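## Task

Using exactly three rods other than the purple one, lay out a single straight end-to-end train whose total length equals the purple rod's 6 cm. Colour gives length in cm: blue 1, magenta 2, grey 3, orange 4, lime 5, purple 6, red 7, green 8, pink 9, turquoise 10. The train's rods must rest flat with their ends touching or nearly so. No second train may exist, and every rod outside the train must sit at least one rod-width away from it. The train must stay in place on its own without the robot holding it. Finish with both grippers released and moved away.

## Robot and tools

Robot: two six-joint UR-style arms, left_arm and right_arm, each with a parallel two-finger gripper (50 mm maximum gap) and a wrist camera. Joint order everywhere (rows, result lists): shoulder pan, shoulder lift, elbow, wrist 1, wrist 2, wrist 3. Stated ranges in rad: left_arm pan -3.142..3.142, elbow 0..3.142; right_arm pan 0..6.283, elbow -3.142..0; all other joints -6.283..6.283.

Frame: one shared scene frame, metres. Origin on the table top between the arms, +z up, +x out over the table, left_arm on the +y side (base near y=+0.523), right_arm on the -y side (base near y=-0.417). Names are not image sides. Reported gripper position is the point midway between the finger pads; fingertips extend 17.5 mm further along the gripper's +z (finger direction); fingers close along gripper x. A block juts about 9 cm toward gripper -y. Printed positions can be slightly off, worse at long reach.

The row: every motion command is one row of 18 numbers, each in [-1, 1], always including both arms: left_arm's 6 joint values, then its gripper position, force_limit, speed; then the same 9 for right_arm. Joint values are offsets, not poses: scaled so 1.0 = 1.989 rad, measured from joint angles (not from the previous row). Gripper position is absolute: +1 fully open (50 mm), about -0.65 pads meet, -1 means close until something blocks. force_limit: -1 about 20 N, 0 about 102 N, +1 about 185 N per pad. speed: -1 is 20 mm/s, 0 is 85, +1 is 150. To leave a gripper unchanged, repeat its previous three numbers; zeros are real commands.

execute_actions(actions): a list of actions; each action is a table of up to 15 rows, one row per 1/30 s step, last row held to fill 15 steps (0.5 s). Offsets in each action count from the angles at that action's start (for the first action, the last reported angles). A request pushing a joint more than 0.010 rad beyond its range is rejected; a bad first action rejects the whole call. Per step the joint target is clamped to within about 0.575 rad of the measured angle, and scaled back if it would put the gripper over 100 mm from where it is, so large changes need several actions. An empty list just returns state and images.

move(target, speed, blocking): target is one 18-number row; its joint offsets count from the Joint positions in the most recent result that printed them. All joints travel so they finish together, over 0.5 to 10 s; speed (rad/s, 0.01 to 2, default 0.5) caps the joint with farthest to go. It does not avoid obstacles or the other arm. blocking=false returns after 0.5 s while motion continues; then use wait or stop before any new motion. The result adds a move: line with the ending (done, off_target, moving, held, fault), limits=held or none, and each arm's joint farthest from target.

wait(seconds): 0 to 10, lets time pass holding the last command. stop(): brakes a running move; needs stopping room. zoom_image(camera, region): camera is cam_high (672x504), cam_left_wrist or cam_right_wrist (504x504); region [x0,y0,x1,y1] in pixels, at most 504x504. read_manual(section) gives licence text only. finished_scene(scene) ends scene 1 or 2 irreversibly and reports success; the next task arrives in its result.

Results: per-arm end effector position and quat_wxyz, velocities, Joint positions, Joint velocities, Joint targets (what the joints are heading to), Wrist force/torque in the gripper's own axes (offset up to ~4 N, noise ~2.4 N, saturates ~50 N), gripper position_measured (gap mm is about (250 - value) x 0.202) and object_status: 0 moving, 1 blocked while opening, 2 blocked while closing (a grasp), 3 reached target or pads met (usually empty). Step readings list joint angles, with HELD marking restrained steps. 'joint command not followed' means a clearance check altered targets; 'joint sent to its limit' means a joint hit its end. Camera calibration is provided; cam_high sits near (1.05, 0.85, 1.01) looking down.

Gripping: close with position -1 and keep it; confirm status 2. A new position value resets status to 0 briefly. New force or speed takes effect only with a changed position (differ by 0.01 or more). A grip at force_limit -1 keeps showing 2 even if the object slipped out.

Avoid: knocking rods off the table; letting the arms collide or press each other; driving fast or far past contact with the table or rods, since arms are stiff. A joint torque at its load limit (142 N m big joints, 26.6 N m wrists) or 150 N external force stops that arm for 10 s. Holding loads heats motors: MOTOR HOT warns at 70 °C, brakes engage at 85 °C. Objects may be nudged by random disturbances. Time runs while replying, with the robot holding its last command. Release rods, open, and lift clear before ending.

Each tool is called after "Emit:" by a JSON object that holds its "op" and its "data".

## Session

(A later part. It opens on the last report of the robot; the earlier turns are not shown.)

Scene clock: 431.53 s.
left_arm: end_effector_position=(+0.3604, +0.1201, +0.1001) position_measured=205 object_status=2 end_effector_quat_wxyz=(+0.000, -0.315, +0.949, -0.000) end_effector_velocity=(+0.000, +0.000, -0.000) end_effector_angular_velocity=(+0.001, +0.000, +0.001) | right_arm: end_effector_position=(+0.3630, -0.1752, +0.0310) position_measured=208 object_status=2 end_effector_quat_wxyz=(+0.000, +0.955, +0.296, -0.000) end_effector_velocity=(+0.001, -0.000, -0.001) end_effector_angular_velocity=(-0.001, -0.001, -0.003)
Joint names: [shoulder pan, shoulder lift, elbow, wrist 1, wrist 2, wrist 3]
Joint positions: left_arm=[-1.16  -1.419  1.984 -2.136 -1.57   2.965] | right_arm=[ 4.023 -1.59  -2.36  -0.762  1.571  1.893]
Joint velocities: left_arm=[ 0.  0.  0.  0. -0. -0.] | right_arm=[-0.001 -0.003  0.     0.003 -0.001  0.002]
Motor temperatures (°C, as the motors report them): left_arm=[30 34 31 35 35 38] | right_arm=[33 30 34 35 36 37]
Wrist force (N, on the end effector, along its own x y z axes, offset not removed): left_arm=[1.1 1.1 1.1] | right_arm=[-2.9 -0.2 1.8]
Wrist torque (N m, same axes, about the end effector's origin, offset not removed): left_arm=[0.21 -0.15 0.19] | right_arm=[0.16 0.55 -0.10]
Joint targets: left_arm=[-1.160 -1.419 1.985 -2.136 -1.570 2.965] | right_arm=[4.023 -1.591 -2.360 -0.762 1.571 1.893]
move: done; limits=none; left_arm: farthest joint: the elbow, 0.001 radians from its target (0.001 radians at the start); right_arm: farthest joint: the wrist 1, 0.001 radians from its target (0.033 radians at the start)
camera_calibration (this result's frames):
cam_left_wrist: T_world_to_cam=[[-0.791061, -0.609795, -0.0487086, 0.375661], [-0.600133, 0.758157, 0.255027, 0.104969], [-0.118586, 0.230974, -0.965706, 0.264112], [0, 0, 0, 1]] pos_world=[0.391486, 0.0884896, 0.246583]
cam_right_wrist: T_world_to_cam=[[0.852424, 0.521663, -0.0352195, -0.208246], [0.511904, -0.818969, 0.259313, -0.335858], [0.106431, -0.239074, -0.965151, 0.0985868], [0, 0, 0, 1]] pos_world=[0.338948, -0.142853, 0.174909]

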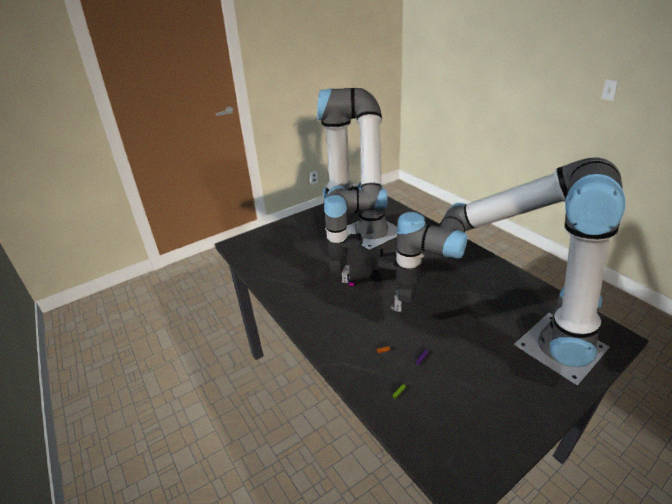

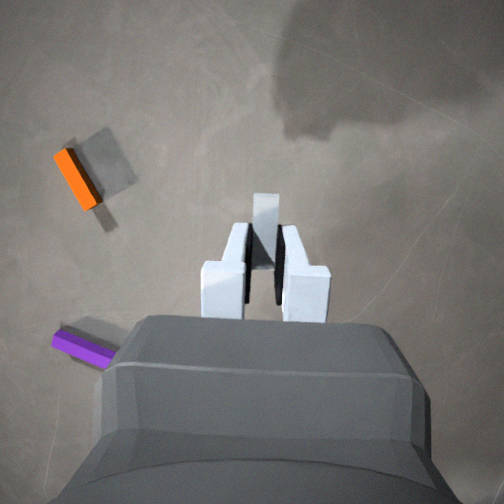

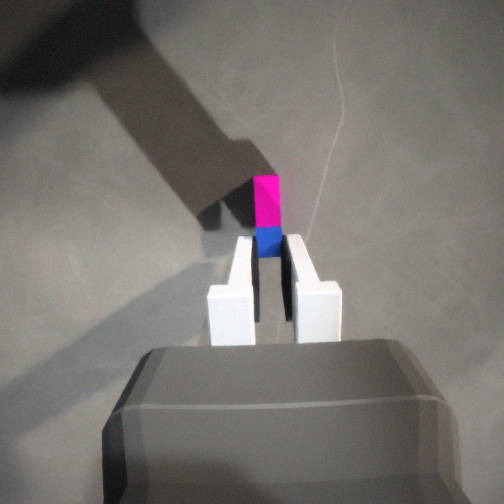

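Emit:
{"op": "execute_actions", "data": {"actions": [[[0,0,0,0,0,0,-1,-0.5,-0.4,-0.0008,0,0,0,0,-0.0008,-1,-0.5,-0.4],[0,0,0,0,0,0,-1,-0.5,-0.4,-0.0015,0,0,0,0,-0.0015,-1,-0.5,-0.4],[0,0,0,0,0,0,-1,-0.5,-0.4,-0.0015,0,0,0,0,-0.0015,-1,-0.5,-0.4],[0,0,0,0,0,0,-1,-0.5,-0.4,-0.0015,-0.0005,-0.0002,0.0007,0,-0.0015,-1,-0.5,-0.4],[0,0,0,0,0,0,-1,-0.5,-0.4,-0.0015,-0.0014,-0.0007,0.0021,0,-0.0015,-1,-0.5,-0.4],[0,0,0,0,0,0,-1,-0.5,-0.4,-0.0015,-0.0028,-0.0013,0.0041,0,-0.0015,-1,-0.5,-0.4],[0,0,0,0,0,0,-1,-0.5,-0.4,-0.0015,-0.0042,-0.002,0.0062,0,-0.0015,-1,-0.5,-0.4],[0,0,0,0,0,0,-1,-0.5,-0.4,-0.0015,-0.0056,-0.0027,0.0083,0,-0.0015,-1,-0.5,-0.4],[0,0,0,0,0,0,-1,-0.5,-0.4,-0.0015,-0.007,-0.0033,0.0103,0,-0.0015,-1,-0.5,-0.4],[0,0,0,0,0,0,-1,-0.5,-0.4,-0.0015,-0.0084,-0.004,0.0124,0,-0.0015,-1,-0.5,-0.4],[0,0,0,0,0,0,-1,-0.5,-0.4,-0.0015,-0.0098,-0.0047,0.0145,0,-0.0015,-1,-0.5,-0.4],[0,0,0,0,0,0,-1,-0.5,-0.4,-0.0015,-0.0112,-0.0053,0.0165,0,-0.0015,-1,-0.5,-0.4],[0,0,0,0,0,0,-1,-0.5,-0.4,-0.0015,-0.0124,-0.0059,0.0183,0,-0.0015,-1,-0.5,-0.4],[0,0,0,0,0,0,-1,-0.5,-0.4,-0.0015,-0.0133,-0.0063,0.0196,0,-0.0015,-1,-0.5,-0.4],[0,0,0,0,0,0,-1,-0.5,-0.4,-0.0015,-0.0138,-0.0066,0.0204,0,-0.0015,-1,-0.5,-0.4]]]}}

Emit:
{"op": "wait", "data": {"seconds": 0.5}}

Emit:
{"op": "zoom_image", "data": {"camera": "cam_right_wrist", "region": [210, 150, 330, 270]}}

Scene clock: 482.17 s.
left_arm: end_effector_position=(+0.3604, +0.1202, +0.1000) position_measured=205 object_status=2 end_effector_quat_wxyz=(+0.000, -0.315, +0.949, -0.000) end_effector_velocity=(+0.000, -0.000, +0.000) end_effector_angular_velocity=(-0.001, -0.001, -0.000) | right_arm: end_effector_position=(+0.3637, -0.1762, +0.0237) position_measured=208 object_status=2 end_effector_quat_wxyz=(+0.000, +0.955, +0.296, -0.000) end_effector_velocity=(+0.001, -0.000, -0.027) end_effector_angular_velocity=(-0.001, -0.001, -0.001)
Joint names: [shoulder pan, shoulder lift, elbow, wrist 1, wrist 2, wrist 3]
Joint positions: left_arm=[-1.16  -1.419  1.985 -2.136 -1.57   2.965] | right_arm=[ 4.02  -1.608 -2.369 -0.736  1.571  1.89 ]
Joint velocities: left_arm=[-0.    -0.    -0.    -0.001  0.001  0.   ] | right_arm=[-0.001 -0.067 -0.03   0.097 -0.001  0.001]
Motor temperatures (°C, as the motors report them): left_arm=[30 34 31 35 35 38] | right_arm=[33 30 34 35 36 37]
Wrist force (N, on the end effector, along its own x y z axes, offset not removed): left_arm=[0.1 0.9 -2.7] | right_arm=[-0.7 1.9 -0.3]
Wrist torque (N m, same axes, about the end effector's origin, offset not removed): left_arm=[0.16 0.00 0.20] | right_arm=[0.48 0.09 -0.12]
Joint targets: left_arm=[-1.160 -1.419 1.984 -2.136 -1.570 2.965] | right_arm=[4.020 -1.618 -2.373 -0.722 1.571 1.890]
Step readings (joint positions):
0: left_arm=[-1.160 -1.419 1.985 -2.136 -1.570 2.965] | right_arm=[4.023 -1.591 -2.360 -0.762 1.571 1.893]
1: left_arm=[-1.160 -1.419 1.985 -2.136 -1.570 2.965] | right_arm=[4.023 -1.591 -2.360 -0.762 1.571 1.893]
2: left_arm=[-1.160 -1.419 1.985 -2.136 -1.570 2.965] | right_arm=[4.022 -1.591 -2.360 -0.762 1.571 1.893]
4: left_arm=[-1.160 -1.419 1.985 -2.136 -1.570 2.965] | right_arm=[4.022 -1.591 -2.360 -0.762 1.571 1.892]
8: left_arm=[-1.160 -1.419 1.985 -2.136 -1.570 2.965] | right_arm=[4.020 -1.593 -2.362 -0.758 1.571 1.890]
15: Joint positions above
camera_calibration (this result's frames):
cam_left_wrist: T_world_to_cam=[[-0.791009, -0.609863, -0.048709, 0.375699], [-0.600198, 0.758104, 0.25503, 0.104975], [-0.118607, 0.230966, -0.965705, 0.264098], [0, 0, 0, 1]] pos_world=[0.391511, 0.088545, 0.246569]
cam_right_wrist: T_world_to_cam=[[0.85243, 0.521653, -0.0352217, -0.208559], [0.511895, -0.818975, 0.259313, -0.335079], [0.106426, -0.239076, -0.965151, 0.0912396], [0, 0, 0, 1]] pos_world=[0.339597, -0.143813, 0.167604]

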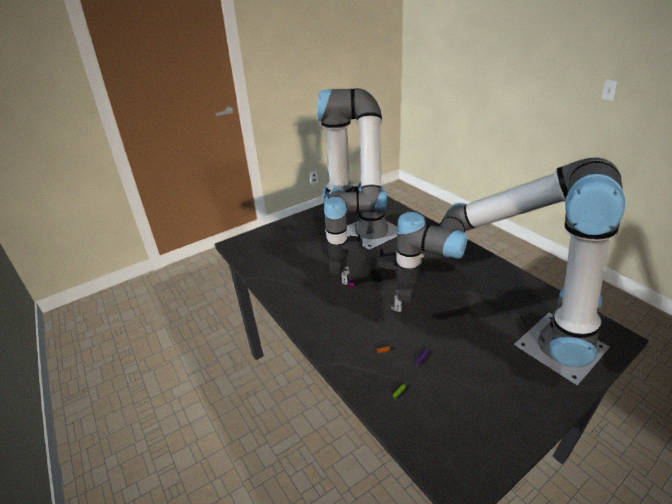

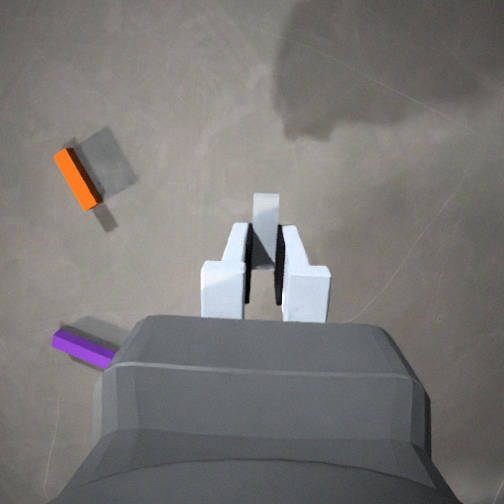

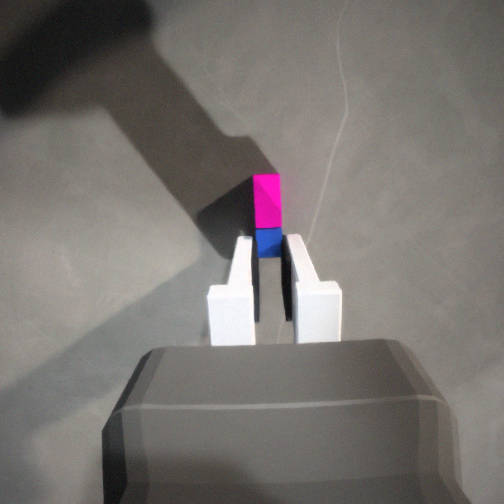

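Scene clock: 482.67 s.
left_arm: end_effector_position=(+0.3604, +0.1202, +0.1000) position_measured=205 object_status=2 end_effector_quat_wxyz=(+0.000, -0.315, +0.949, -0.000) end_effector_velocity=(+0.000, -0.000, +0.000) end_effector_angular_velocity=(-0.001, -0.000, +0.001) | right_arm: end_effector_position=(+0.3636, -0.1763, +0.0199) position_measured=208 object_status=2 end_effector_quat_wxyz=(+0.000, +0.955, +0.296, -0.000) end_effector_velocity=(-0.000, +0.000, -0.001) end_effector_angular_velocity=(+0.000, +0.001, -0.001)
Joint names: [shoulder pan, shoulder lift, elbow, wrist 1, wrist 2, wrist 3]
Joint positions: left_arm=[-1.16  -1.419  1.985 -2.136 -1.57   2.965] | right_arm=[ 4.02  -1.618 -2.373 -0.722  1.571  1.89 ]
Joint velocities: left_arm=[ 0.001 -0.    -0.    -0.001 -0.    -0.   ] | right_arm=[ 0.    -0.001 -0.001  0.002  0.001  0.001]
Motor temperatures (°C, as the motors report them): left_arm=[30 34 31 35 35 38] | right_arm=[33 30 34 35 36 37]
Wrist force (N, on the end effector, along its own x y z axes, offset not removed): left_arm=[0.6 0.6 2.8] | right_arm=[-2.5 2.8 1.6]
Wrist torque (N m, same axes, about the end effector's origin, offset not removed): left_arm=[0.21 -0.20 0.11] | right_arm=[0.59 0.34 -0.34]
Joint targets: left_arm=[-1.160 -1.419 1.984 -2.136 -1.570 2.965] | right_arm=[4.020 -1.618 -2.373 -0.722 1.571 1.890]
wait: 0.50 s; at rest by 0.40 s
camera_calibration (this result's frames):
cam_left_wrist: T_world_to_cam=[[-0.791038, -0.609824, -0.0487175, 0.375682], [-0.600157, 0.758122, 0.255072, 0.104945], [-0.118615, 0.23101, -0.965694, 0.264087], [0, 0, 0, 1]] pos_world=[0.391488, 0.0885319, 0.246561]
cam_right_wrist: T_world_to_cam=[[0.852425, 0.521663, -0.0352131, -0.20861], [0.511903, -0.818972, 0.259309, -0.334167], [0.106434, -0.239067, -0.965152, 0.0875879], [0, 0, 0, 1]] pos_world=[0.339563, -0.14391, 0.163843]

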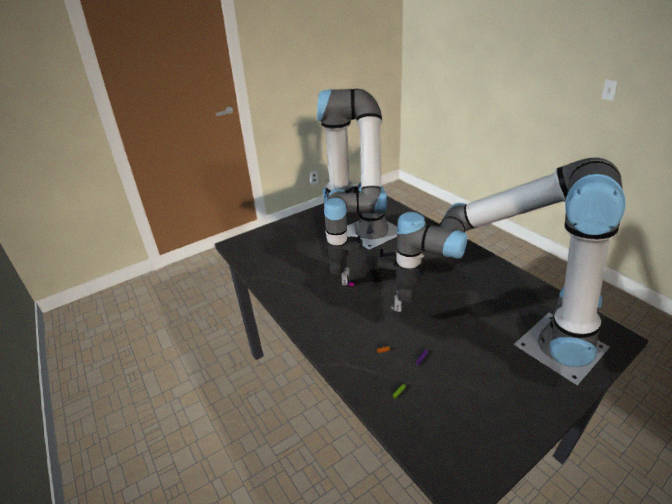

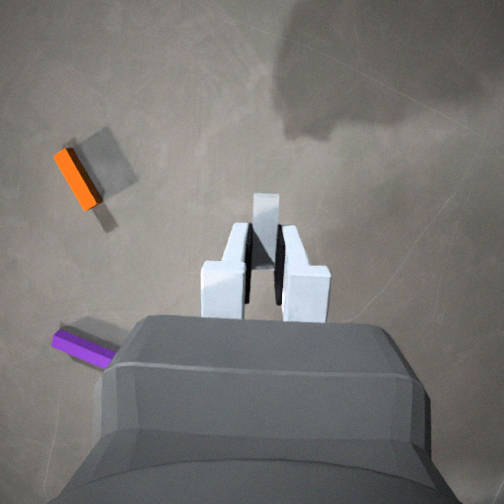

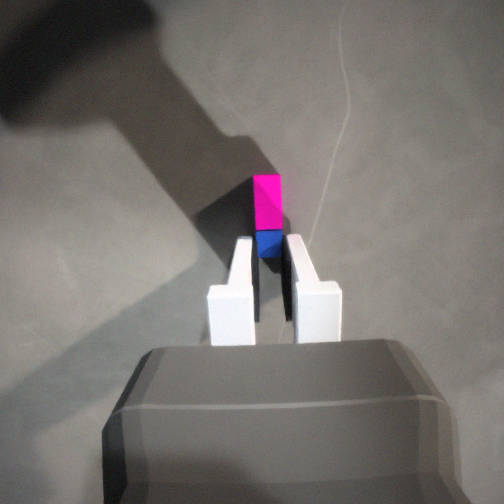

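Region (210, 150, 330, 270) of cam_right_wrist's 504x504 image, scaled by 4.200, with more detail than that image has.

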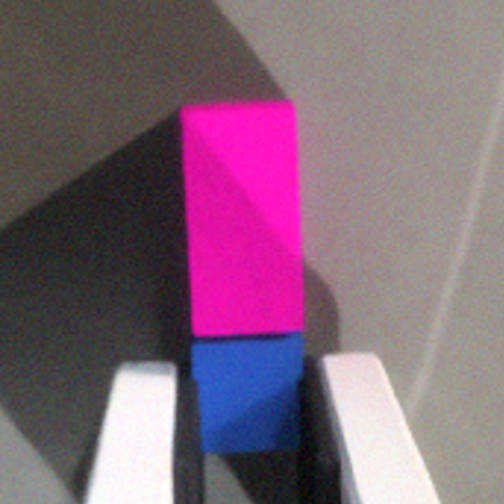

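Emit:
{"op": "execute_actions", "data": {"actions": [[[0,0,0,0,0,0,-1,-0.5,-0.4,0.0006,0,0,0,0,0.0006,-1,-0.5,-0.4],[0,0,0,0,0,0,-1,-0.5,-0.4,0.0011,0,0,0,0,0.0011,-1,-0.5,-0.4]],[[0,0,0,0,0,0,-1,-0.5,-0.4,0,0,0,0,0,0,0.2,-0.5,-0.4]]]}}

Emit:
{"op": "zoom_image", "data": {"camera": "cam_right_wrist", "region": [210, 150, 330, 270]}}

Scene clock: 491.57 s.
left_arm: end_effector_position=(+0.3604, +0.1201, +0.1001) position_measured=205 object_status=2 end_effector_quat_wxyz=(+0.000, -0.315, +0.949, -0.000) end_effector_velocity=(-0.000, +0.000, -0.000) end_effector_angular_velocity=(-0.000, +0.000, +0.000) | right_arm: end_effector_position=(+0.3631, -0.1756, +0.0199) position_measured=123 object_status=0 end_effector_quat_wxyz=(+0.000, +0.955, +0.296, -0.000) end_effector_velocity=(-0.001, -0.000, -0.001) end_effector_angular_velocity=(-0.001, +0.002, +0.001)
Joint names: [shoulder pan, shoulder lift, elbow, wrist 1, wrist 2, wrist 3]
Joint positions: left_arm=[-1.16  -1.419  1.984 -2.136 -1.57   2.965] | right_arm=[ 4.022 -1.618 -2.373 -0.722  1.571  1.892]
Joint velocities: left_arm=[-0. -0.  0. -0. -0. -0.] | right_arm=[ 0.001 -0.001 -0.001 -0.     0.001 -0.001]
Motor temperatures (°C, as the motors report them): left_arm=[30 34 31 35 35 38] | right_arm=[33 30 34 35 36 37]
Wrist force (N, on the end effector, along its own x y z axes, offset not removed): left_arm=[1.5 -2.1 -0.8] | right_arm=[-2.3 0.9 2.9]
Wrist torque (N m, same axes, about the end effector's origin, offset not removed): left_arm=[-0.57 -0.19 0.13] | right_arm=[0.26 0.41 -0.19]
Joint targets: left_arm=[-1.160 -1.419 1.984 -2.136 -1.570 2.965] | right_arm=[4.022 -1.618 -2.373 -0.722 1.571 1.892]
Step readings (joint positions; steps 1 to 15: 1st action; 16 to 30: 2nd action):
0: left_arm=[-1.160 -1.419 1.984 -2.136 -1.570 2.965] | right_arm=[4.020 -1.618 -2.373 -0.722 1.571 1.890]
1: left_arm=[-1.160 -1.419 1.984 -2.136 -1.570 2.965] | right_arm=[4.020 -1.618 -2.373 -0.722 1.571 1.890]
2: left_arm=[-1.160 -1.419 1.984 -2.136 -1.570 2.965] | right_arm=[4.020 -1.618 -2.373 -0.722 1.571 1.890]
4: left_arm=[-1.160 -1.419 1.984 -2.136 -1.570 2.965] | right_arm=[4.020 -1.618 -2.373 -0.722 1.571 1.890]
8: left_arm=[-1.160 -1.419 1.984 -2.136 -1.570 2.965] | right_arm=[4.021 -1.618 -2.373 -0.722 1.571 1.891]
15: left_arm=[-1.160 -1.419 1.984 -2.136 -1.570 2.965] | right_arm=[4.022 -1.618 -2.373 -0.722 1.571 1.892]
16: left_arm=[-1.160 -1.419 1.984 -2.136 -1.570 2.965] | right_arm=[4.022 -1.618 -2.373 -0.722 1.571 1.892]
17: left_arm=[-1.160 -1.419 1.984 -2.136 -1.570 2.965] | right_arm=[4.022 -1.618 -2.373 -0.722 1.571 1.892]
19: left_arm=[-1.160 -1.419 1.984 -2.136 -1.570 2.965] | right_arm=[4.022 -1.618 -2.373 -0.722 1.571 1.892]
23: left_arm=[-1.160 -1.419 1.984 -2.136 -1.570 2.965] | right_arm=[4.022 -1.618 -2.373 -0.722 1.571 1.892]
30: Joint positions above
camera_calibration (this result's frames):
cam_left_wrist: T_world_to_cam=[[-0.791059, -0.609797, -0.0487087, 0.37566], [-0.600136, 0.758154, 0.255028, 0.104971], [-0.118587, 0.230974, -0.965706, 0.264112], [0, 0, 0, 1]] pos_world=[0.391486, 0.0884897, 0.246583]
cam_right_wrist: T_world_to_cam=[[0.852433, 0.521635, -0.0354078, -0.208532], [0.511914, -0.818941, 0.259382, -0.333349], [0.106306, -0.239232, -0.965126, 0.0877376], [0, 0, 0, 1]] pos_world=[0.339078, -0.143226, 0.163759]

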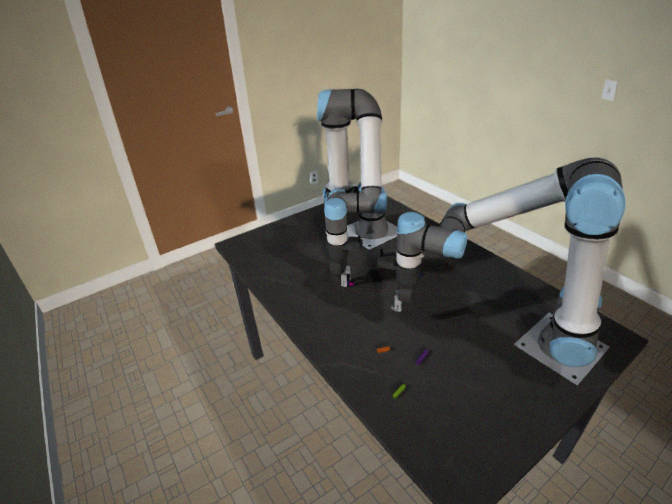

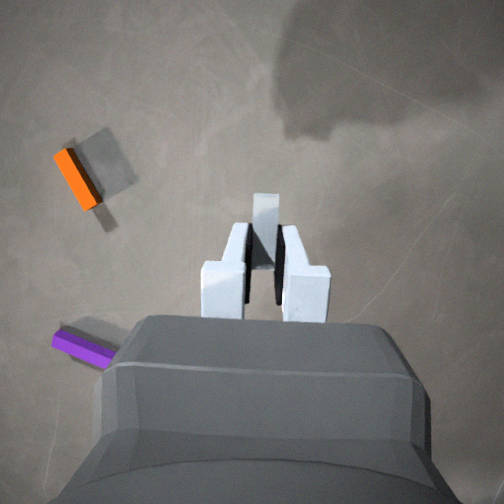

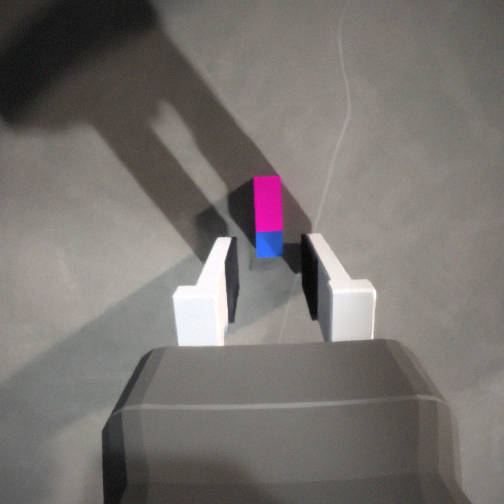

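Region (210, 150, 330, 270) of cam_right_wrist's 504x504 image, scaled by 4.200, with more detail than that image has.

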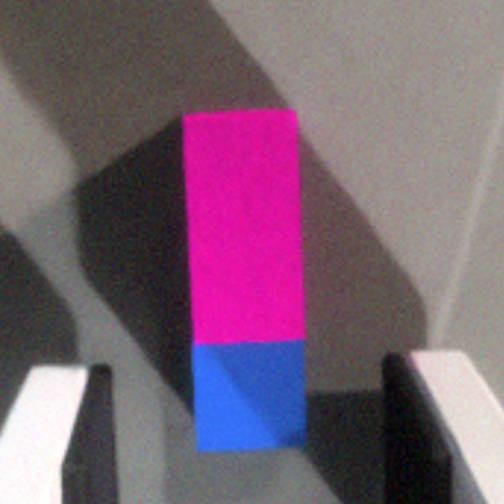

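Emit:
{"op": "move", "data": {"target": [-0.0991,0.2301,-0.2623,0.0323,0,-0.0787,-1,-0.5,-0.4,-0.4525,0.1006,0.0478,-0.1483,0,0,0.2,-0.5,-0.4], "speed": 0.7}}

Emit:
{"op": "zoom_image", "data": {"camera": "cam_left_wrist", "region": [200, 100, 340, 240]}}

Scene clock: 528.77 s.
left_arm: end_effector_position=(+0.3288, -0.1247, +0.0502) position_measured=205 object_status=2 end_effector_quat_wxyz=(+0.000, -0.296, +0.955, -0.000) end_effector_velocity=(-0.001, -0.001, -0.001) end_effector_angular_velocity=(+0.001, +0.001, -0.000) | right_arm: end_effector_position=(+0.4208, -0.5183, +0.1034) position_measured=123 object_status=3 end_effector_quat_wxyz=(-0.000, +0.989, -0.149, -0.000) end_effector_velocity=(-0.001, -0.001, +0.001) end_effector_angular_velocity=(+0.002, -0.001, -0.004)
Joint names: [shoulder pan, shoulder lift, elbow, wrist 1, wrist 2, wrist 3]
Joint positions: left_arm=[-1.357 -0.962  1.463 -2.072 -1.57   2.808] | right_arm=[ 3.123 -1.418 -2.278 -1.017  1.571  1.892]
Joint velocities: left_arm=[-0.001  0.002 -0.002  0.001 -0.001 -0.   ] | right_arm=[-0.003  0.002 -0.    -0.001  0.002  0.   ]
Motor temperatures (°C, as the motors report them): left_arm=[30 34 31 35 35 38] | right_arm=[33 30 34 35 36 37]
Wrist force (N, on the end effector, along its own x y z axes, offset not removed): left_arm=[-0.2 -3.5 -2.5] | right_arm=[-2.5 2.9 3.0]
Wrist torque (N m, same axes, about the end effector's origin, offset not removed): left_arm=[-0.62 0.05 0.10] | right_arm=[0.61 0.44 -0.15]
Joint targets: left_arm=[-1.357 -0.962 1.463 -2.072 -1.570 2.808] | right_arm=[3.122 -1.418 -2.278 -1.017 1.571 1.892]
move: done; limits=none; left_arm: farthest joint: the shoulder lift, 0.001 radians from its target (0.458 radians at the start); right_arm: farthest joint: the shoulder pan, 0.000 radians from its target (0.900 radians at the start)
camera_calibration (this result's frames):
cam_left_wrist: T_world_to_cam=[[-0.815133, -0.577224, -0.0486938, 0.210881], [-0.568886, 0.781833, 0.255158, 0.27694], [-0.109213, 0.235688, -0.965673, 0.266201], [0, 0, 0, 1]] pos_world=[0.358516, -0.157536, 0.196668]
cam_right_wrist: T_world_to_cam=[[0.938682, -0.342978, -0.0352281, -0.560422], [-0.322851, -0.910232, 0.259316, -0.361205], [-0.121006, -0.232042, -0.96515, 0.179635], [0, 0, 0, 1]] pos_world=[0.431179, -0.47931, 0.247299]

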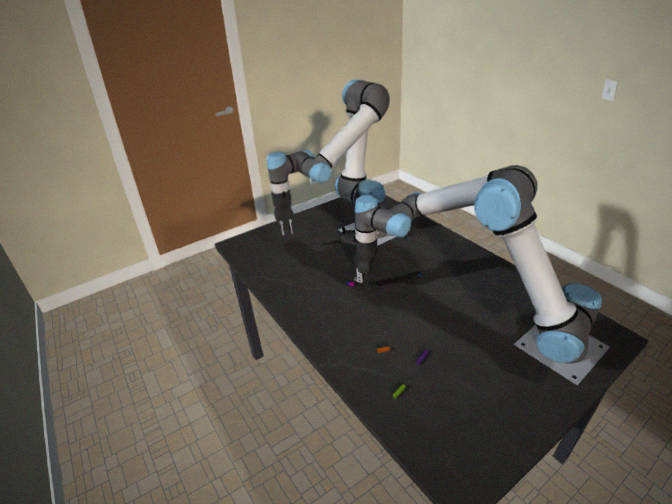

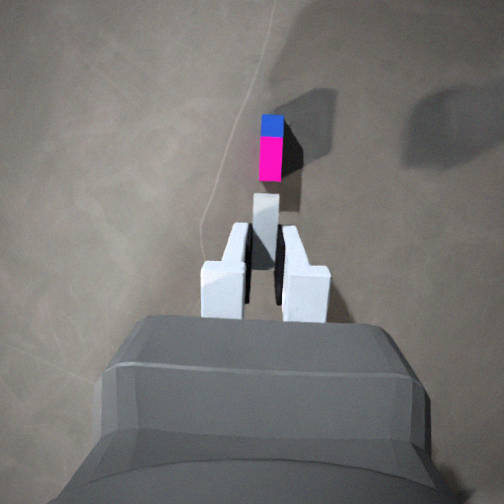

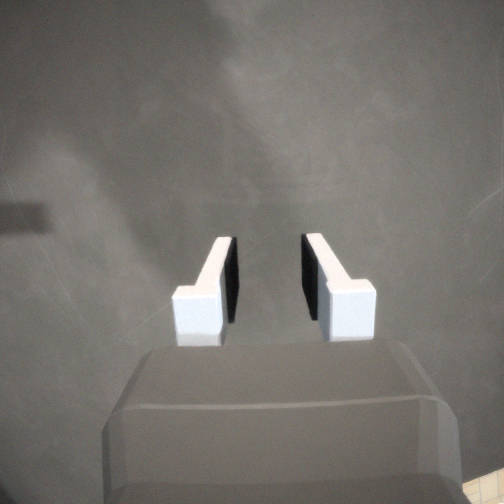

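Region (200, 100, 340, 240) of cam_left_wrist's 504x504 image, scaled by 3.600, with more detail than that image has.

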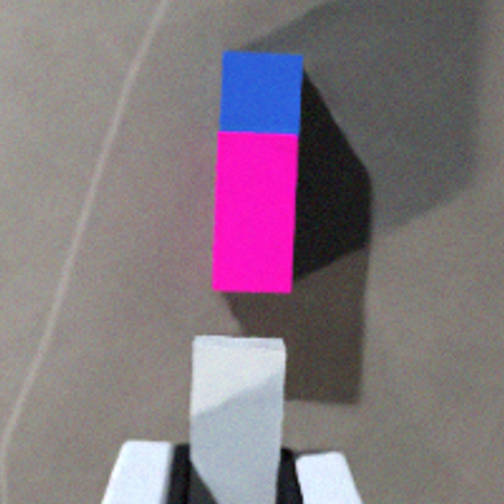

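Emit:
{"op": "move", "data": {"target": [-0.0013,0.0124,0.0037,-0.0161,0,-0.0013,-1,-0.5,-0.4,0,0,0,0,0,0,0.2,-0.5,-0.4], "speed": 0.08}}

Emit:
{"op": "zoom_image", "data": {"camera": "cam_left_wrist", "region": [200, 100, 340, 240]}}

Scene clock: 549.70 s.
left_arm: end_effector_position=(+0.3277, -0.1277, +0.0333) position_measured=205 object_status=2 end_effector_quat_wxyz=(+0.000, -0.296, +0.955, -0.000) end_effector_velocity=(+0.000, +0.000, -0.002) end_effector_angular_velocity=(+0.000, +0.001, +0.001) | right_arm: end_effector_position=(+0.4208, -0.5183, +0.1034) position_measured=123 object_status=3 end_effector_quat_wxyz=(-0.000, +0.989, -0.149, -0.000) end_effector_velocity=(-0.000, -0.000, -0.000) end_effector_angular_velocity=(-0.002, -0.000, -0.001)
Joint names: [shoulder pan, shoulder lift, elbow, wrist 1, wrist 2, wrist 3]
Joint positions: left_arm=[-1.359 -0.938  1.47  -2.104 -1.57   2.806] | right_arm=[ 3.123 -1.418 -2.278 -1.017  1.571  1.892]
Joint velocities: left_arm=[ 0.     0.002  0.001 -0.003 -0.001 -0.   ] | right_arm=[ 0.     0.001 -0.001  0.    -0.002  0.002]
Motor temperatures (°C, as the motors report them): left_arm=[30 34 31 35 35 38] | right_arm=[33 30 34 35 36 37]
Wrist force (N, on the end effector, along its own x y z axes, offset not removed): left_arm=[-1.3 -0.6 0.3] | right_arm=[-2.3 4.1 0.2]
Wrist torque (N m, same axes, about the end effector's origin, offset not removed): left_arm=[-0.06 0.24 0.11] | right_arm=[0.88 0.60 -0.32]
Joint targets: left_arm=[-1.359 -0.937 1.470 -2.104 -1.570 2.806] | right_arm=[3.123 -1.418 -2.278 -1.017 1.571 1.892]
move: done; limits=none; left_arm: farthest joint: the shoulder pan, 0.000 radians from its target (0.003 radians at the start); right_arm: farthest joint: the shoulder pan, 0.000 radians from its target (0.001 radians at the start)
camera_calibration (this result's frames):
cam_left_wrist: T_world_to_cam=[[-0.815132, -0.577225, -0.0486883, 0.20751], [-0.568887, 0.781836, 0.255147, 0.28301], [-0.109211, 0.235677, -0.965676, 0.250564], [0, 0, 0, 1]] pos_world=[0.357513, -0.160539, 0.179858]
cam_right_wrist: T_world_to_cam=[[0.938681, -0.342995, -0.035116, -0.560461], [-0.322898, -0.910227, 0.259275, -0.36119], [-0.120893, -0.232037, -0.965165, 0.179641], [0, 0, 0, 1]] pos_world=[0.431184, -0.479317, 0.24735]

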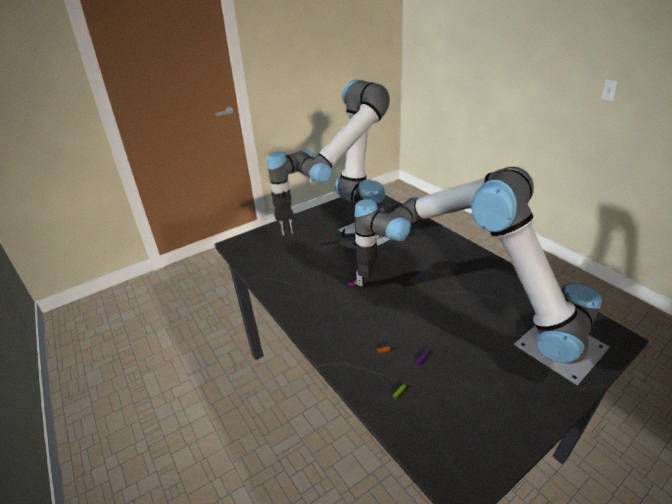

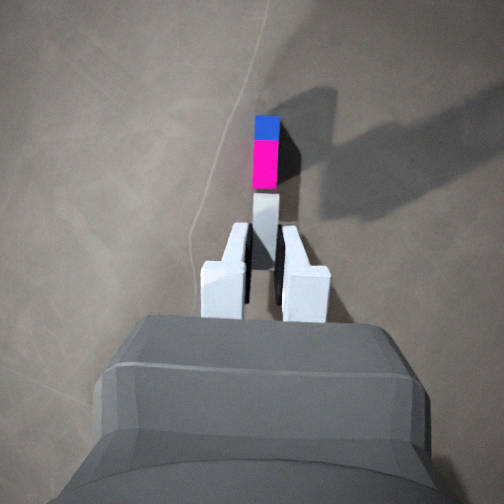

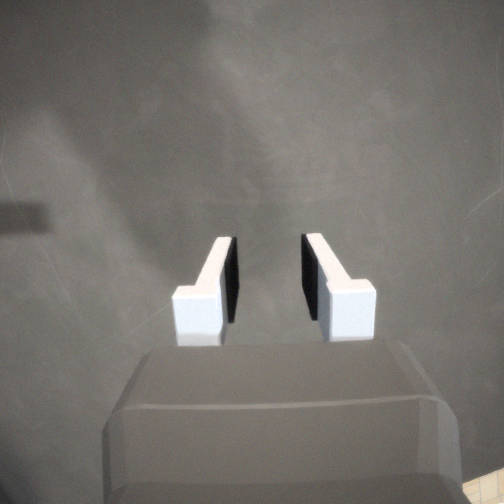

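Region (200, 100, 340, 240) of cam_left_wrist's 504x504 image, scaled by 3.600, with more detail than that image has.

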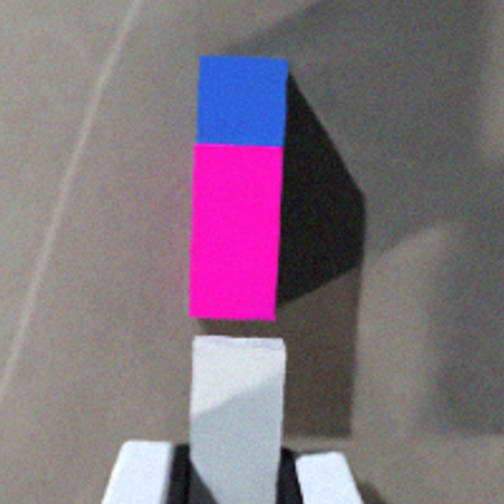

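Emit:
{"op": "move", "data": {"target": [0.0006,0.0082,0.0032,-0.0114,0,0.0006,-1,-0.5,-0.4,0,0,0,0,0,0,0.2,-0.5,-0.4], "speed": 0.05}}

Emit:
{"op": "zoom_image", "data": {"camera": "cam_left_wrist", "region": [200, 100, 340, 240]}}

Scene clock: 571.60 s.
left_arm: end_effector_position=(+0.3287, -0.1282, +0.0218) position_measured=205 object_status=2 end_effector_quat_wxyz=(+0.000, -0.296, +0.955, -0.000) end_effector_velocity=(-0.001, -0.000, -0.002) end_effector_angular_velocity=(+0.000, +0.000, -0.002) | right_arm: end_effector_position=(+0.4208, -0.5183, +0.1034) position_measured=123 object_status=3 end_effector_quat_wxyz=(-0.000, +0.989, -0.149, -0.000) end_effector_velocity=(+0.000, -0.000, +0.000) end_effector_angular_velocity=(-0.000, -0.001, +0.002)
Joint names: [shoulder pan, shoulder lift, elbow, wrist 1, wrist 2, wrist 3]
Joint positions: left_arm=[-1.358 -0.922  1.477 -2.126 -1.57   2.807] | right_arm=[ 3.123 -1.418 -2.278 -1.017  1.571  1.892]
Joint velocities: left_arm=[-0.002  0.002  0.001 -0.002 -0.     0.   ] | right_arm=[-0.     0.001  0.    -0.    -0.    -0.002]
Motor temperatures (°C, as the motors report them): left_arm=[30 34 31 35 35 38] | right_arm=[33 30 34 35 36 37]
Wrist force (N, on the end effector, along its own x y z axes, offset not removed): left_arm=[-0.8 -1.5 -0.4] | right_arm=[-1.7 2.6 -0.3]
Wrist torque (N m, same axes, about the end effector's origin, offset not removed): left_arm=[-0.17 0.13 0.11] | right_arm=[0.54 0.23 -0.24]
Joint targets: left_arm=[-1.358 -0.921 1.477 -2.126 -1.570 2.807] | right_arm=[3.123 -1.418 -2.278 -1.017 1.571 1.892]
move: done; limits=none; left_arm: farthest joint: the wrist 1, 0.001 radians from its target (0.023 radians at the start); right_arm: farthest joint: the shoulder pan, 0.000 radians from its target (0.000 radians at the start)
camera_calibration (this result's frames):
cam_left_wrist: T_world_to_cam=[[-0.815133, -0.577224, -0.048687, 0.207437], [-0.568886, 0.781838, 0.255143, 0.286948], [-0.109209, 0.235673, -0.965677, 0.239625], [0, 0, 0, 1]] pos_world=[0.358498, -0.161082, 0.168287]
cam_right_wrist: T_world_to_cam=[[0.938683, -0.342978, -0.0352205, -0.560426], [-0.322853, -0.910232, 0.259313, -0.361204], [-0.120998, -0.232042, -0.965151, 0.179636], [0, 0, 0, 1]] pos_world=[0.431182, -0.47931, 0.247302]

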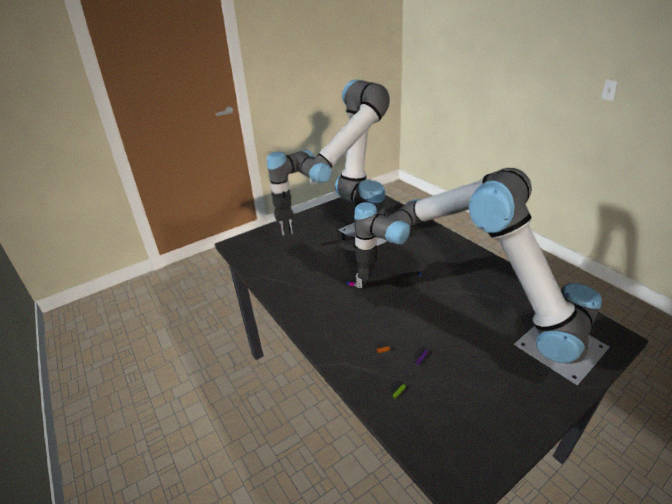

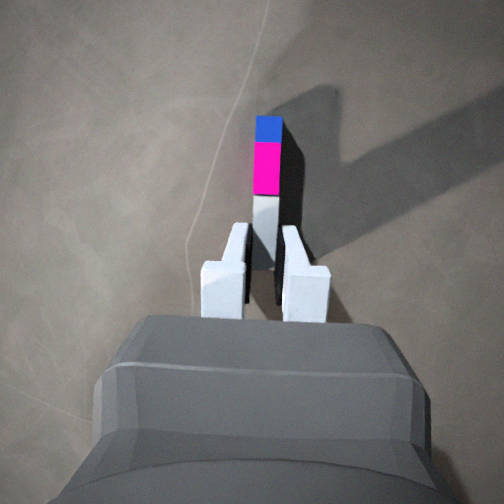

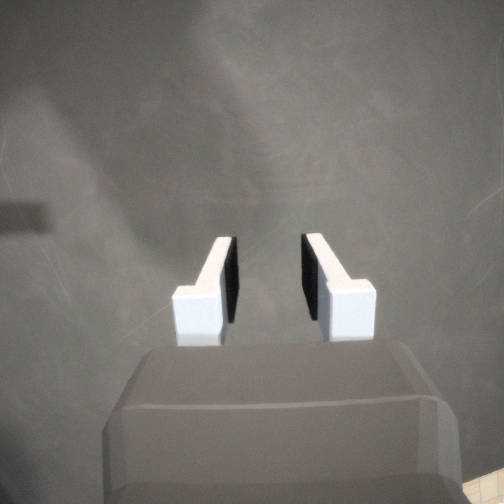

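Region (200, 100, 340, 240) of cam_left_wrist's 504x504 image, scaled by 3.600, with more detail than that image has.

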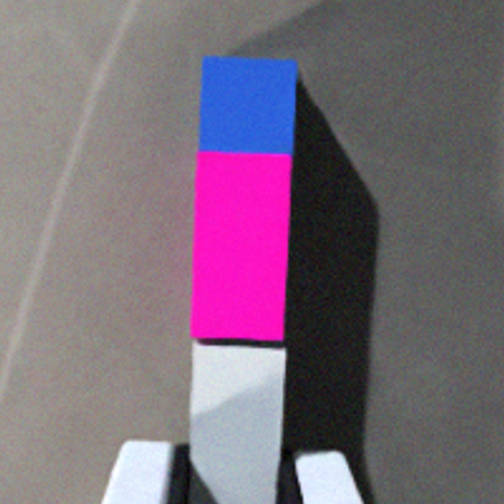

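Emit:
{"op": "execute_actions", "data": {"actions": [[[0.0001,0.0007,-0.0004,-0.0003,0,0.0001,-1,-0.5,-0.4,0,0,0,0,0,0,0.2,-0.5,-0.4],[0.0002,0.0015,-0.0008,-0.0007,0,0.0002,-1,-0.5,-0.4,0,0,0,0,0,0,0.2,-0.5,-0.4]],[[0,0,0,0,0,0,0.2,-0.5,-0.4,0,0,0,0,0,0,0.2,-0.5,-0.4]]]}}

Emit:
{"op": "zoom_image", "data": {"camera": "cam_left_wrist", "region": [190, 100, 350, 290]}}

Scene clock: 583.23 s.
left_arm: end_effector_position=(+0.3292, -0.1288, +0.0205) position_measured=123 object_status=0 end_effector_quat_wxyz=(+0.000, -0.296, +0.955, -0.000) end_effector_velocity=(-0.000, -0.000, +0.000) end_effector_angular_velocity=(-0.000, -0.000, -0.001) | right_arm: end_effector_position=(+0.4208, -0.5183, +0.1034) position_measured=123 object_status=3 end_effector_quat_wxyz=(-0.000, +0.989, -0.149, -0.000) end_effector_velocity=(-0.000, -0.000, -0.000) end_effector_angular_velocity=(-0.001, -0.000, +0.001)
Joint names: [shoulder pan, shoulder lift, elbow, wrist 1, wrist 2, wrist 3]
Joint positions: left_arm=[-1.358 -0.919  1.475 -2.127 -1.57   2.807] | right_arm=[ 3.123 -1.418 -2.278 -1.017  1.571  1.892]
Joint velocities: left_arm=[-0.001 -0.    -0.    -0.     0.     0.   ] | right_arm=[ 0.     0.    -0.     0.    -0.001 -0.001]
Motor temperatures (°C, as the motors report them): left_arm=[30 34 31 35 35 38] | right_arm=[33 30 34 35 36 37]
Wrist force (N, on the end effector, along its own x y z axes, offset not removed): left_arm=[-2.4 -0.5 -3.1] | right_arm=[-1.2 -1.2 1.0]
Wrist torque (N m, same axes, about the end effector's origin, offset not removed): left_arm=[-0.18 0.38 0.16] | right_arm=[-0.16 0.25 -0.08]
Joint targets: left_arm=[-1.358 -0.919 1.475 -2.127 -1.570 2.807] | right_arm=[3.123 -1.418 -2.278 -1.017 1.571 1.892]
Step readings (joint positions; steps 1 to 15: 1st action; 16 to 30: 2nd action):
0: left_arm=[-1.358 -0.921 1.477 -2.126 -1.570 2.807] | right_arm=[3.123 -1.418 -2.278 -1.017 1.571 1.892]
1: left_arm=[-1.358 -0.921 1.477 -2.126 -1.570 2.807] | right_arm=[3.123 -1.418 -2.278 -1.017 1.571 1.892]
2: left_arm=[-1.358 -0.921 1.477 -2.126 -1.570 2.807] | right_arm=[3.123 -1.418 -2.278 -1.017 1.571 1.892]
4: left_arm=[-1.358 -0.920 1.476 -2.127 -1.570 2.807] | right_arm=[3.123 -1.418 -2.278 -1.017 1.571 1.892]
8: left_arm=[-1.358 -0.919 1.475 -2.127 -1.570 2.807] | right_arm=[3.123 -1.418 -2.278 -1.017 1.571 1.892]
15: left_arm=[-1.358 -0.919 1.475 -2.127 -1.570 2.807] | right_arm=[3.123 -1.418 -2.278 -1.017 1.571 1.892]
16: left_arm=[-1.358 -0.919 1.475 -2.127 -1.570 2.807] | right_arm=[3.123 -1.418 -2.278 -1.017 1.571 1.892]
17: left_arm=[-1.358 -0.919 1.475 -2.127 -1.570 2.807] | right_arm=[3.123 -1.418 -2.278 -1.017 1.571 1.892]
19: left_arm=[-1.358 -0.919 1.475 -2.127 -1.570 2.807] | right_arm=[3.123 -1.418 -2.278 -1.017 1.571 1.892]
23: left_arm=[-1.358 -0.919 1.475 -2.127 -1.570 2.807] | right_arm=[3.123 -1.418 -2.278 -1.017 1.571 1.892]
30: Joint positions above
camera_calibration (this result's frames):
cam_left_wrist: T_world_to_cam=[[-0.815131, -0.577226, -0.0486914, 0.207406], [-0.568888, 0.781833, 0.255154, 0.287952], [-0.109213, 0.235684, -0.965674, 0.238618], [0, 0, 0, 1]] pos_world=[0.358935, -0.161649, 0.167054]
cam_right_wrist: T_world_to_cam=[[0.938686, -0.342978, -0.0351397, -0.560439], [-0.322875, -0.910233, 0.259283, -0.361198], [-0.120914, -0.23204, -0.965162, 0.179635], [0, 0, 0, 1]] pos_world=[0.431175, -0.47931, 0.247336]

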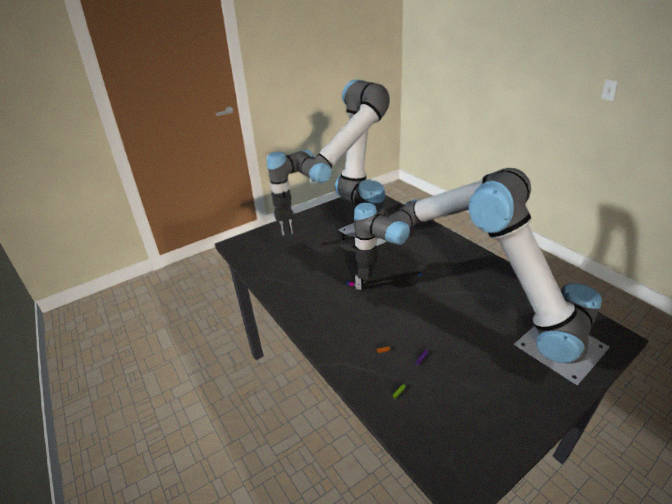

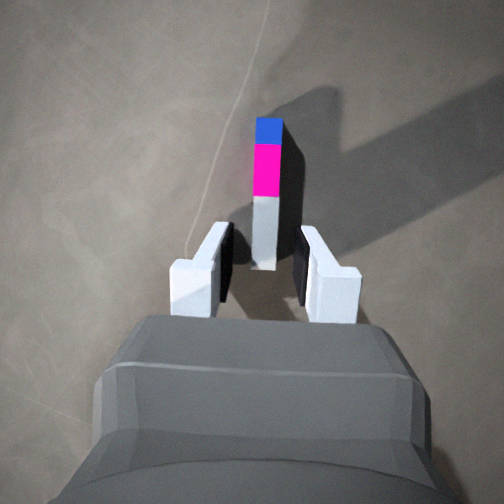

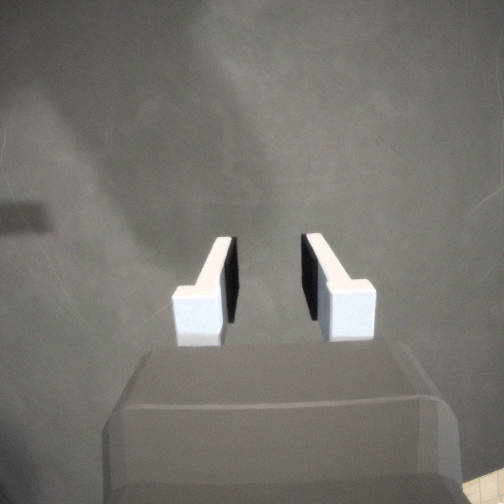

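Region (190, 100, 350, 290) of cam_left_wrist's 504x504 image, scaled by 2.653, with more detail than that image has; it fills the left 424 columns of this view, and the rest is white.

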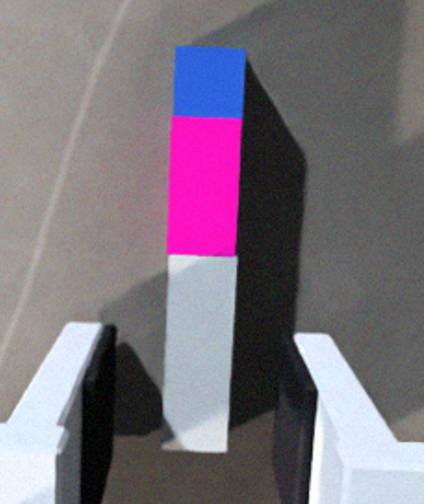

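Emit:
{"op": "move", "data": {"target": [0,-0.15,0,0.15,0,0,0.2,-0.5,-0.4,0,0,0,0,0,0,0.2,-0.5,-0.4], "speed": 0.5}}

Scene clock: 589.80 s.
left_arm: end_effector_position=(+0.3122, -0.0667, +0.1882) position_measured=123 object_status=3 end_effector_quat_wxyz=(+0.000, -0.296, +0.955, -0.000) end_effector_velocity=(-0.000, +0.001, +0.002) end_effector_angular_velocity=(-0.000, +0.000, +0.000) | right_arm: end_effector_position=(+0.4208, -0.5183, +0.1034) position_measured=123 object_status=3 end_effector_quat_wxyz=(-0.000, +0.989, -0.149, -0.000) end_effector_velocity=(+0.000, -0.000, -0.000) end_effector_angular_velocity=(-0.000, +0.000, -0.001)
Joint names: [shoulder pan, shoulder lift, elbow, wrist 1, wrist 2, wrist 3]
Joint positions: left_arm=[-1.358 -1.216  1.475 -1.83  -1.57   2.807] | right_arm=[ 3.123 -1.418 -2.278 -1.017  1.571  1.892]
Joint velocities: left_arm=[ 0.    -0.003 -0.     0.003 -0.    -0.   ] | right_arm=[-0.    -0.     0.     0.    -0.     0.001]
Motor temperatures (°C, as the motors report them): left_arm=[30 34 31 35 35 38] | right_arm=[33 30 34 35 36 37]
Wrist force (N, on the end effector, along its own x y z axes, offset not removed): left_arm=[0.8 -1.9 -3.3] | right_arm=[-0.6 -0.7 2.0]
Wrist torque (N m, same axes, about the end effector's origin, offset not removed): left_arm=[-0.50 0.14 0.26] | right_arm=[-0.04 0.08 -0.12]
Joint targets: left_arm=[-1.358 -1.217 1.475 -1.829 -1.570 2.807] | right_arm=[3.123 -1.418 -2.278 -1.017 1.571 1.892]
move: done; limits=none; left_arm: farthest joint: the shoulder lift, 0.001 radians from its target (0.299 radians at the start); right_arm: farthest joint: the shoulder pan, 0.000 radians from its target (0.000 radians at the start)
camera_calibration (this result's frames):
cam_left_wrist: T_world_to_cam=[[-0.815132, -0.577222, -0.0487196, 0.237594], [-0.568883, 0.781813, 0.255228, 0.18695], [-0.109234, 0.235761, -0.965653, 0.384041], [0, 0, 0, 1]] pos_world=[0.341974, -0.099557, 0.334711]
cam_right_wrist: T_world_to_cam=[[0.938686, -0.342978, -0.0351397, -0.560439], [-0.322876, -0.910233, 0.259283, -0.361198], [-0.120914, -0.23204, -0.965162, 0.179635], [0, 0, 0, 1]] pos_world=[0.431175, -0.47931, 0.247336]

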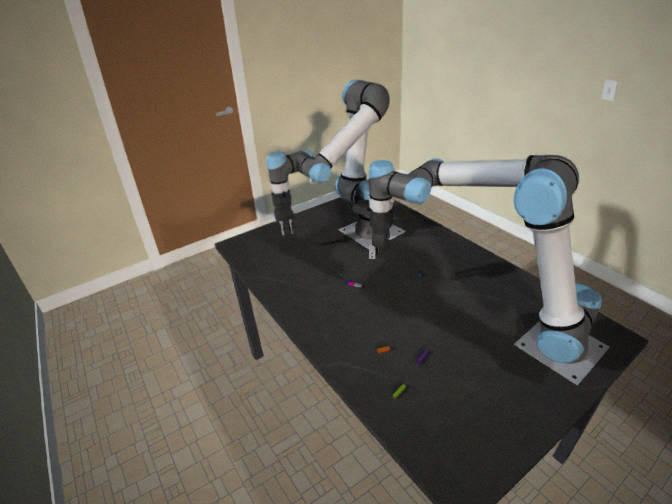

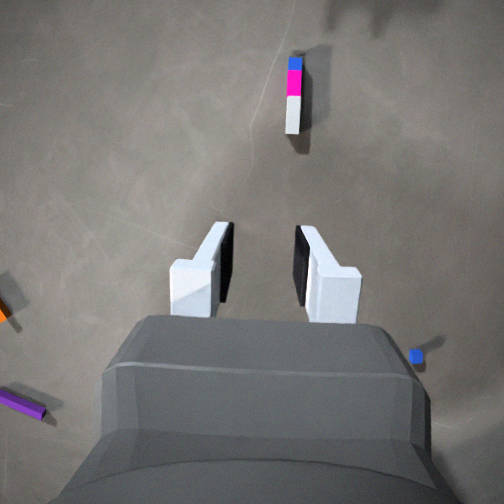

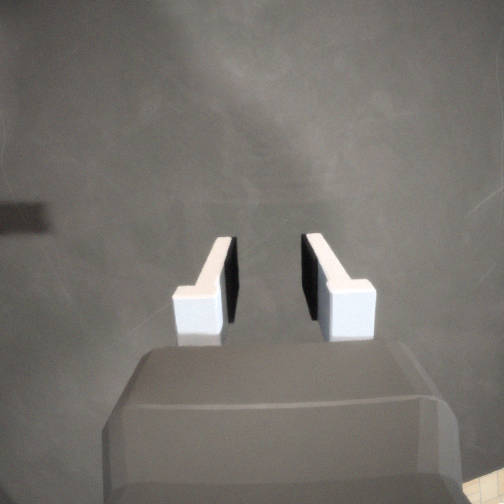

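Emit:
{"op": "finished_scene", "data": {"scene": 1}}

The scene is finished: the task was done.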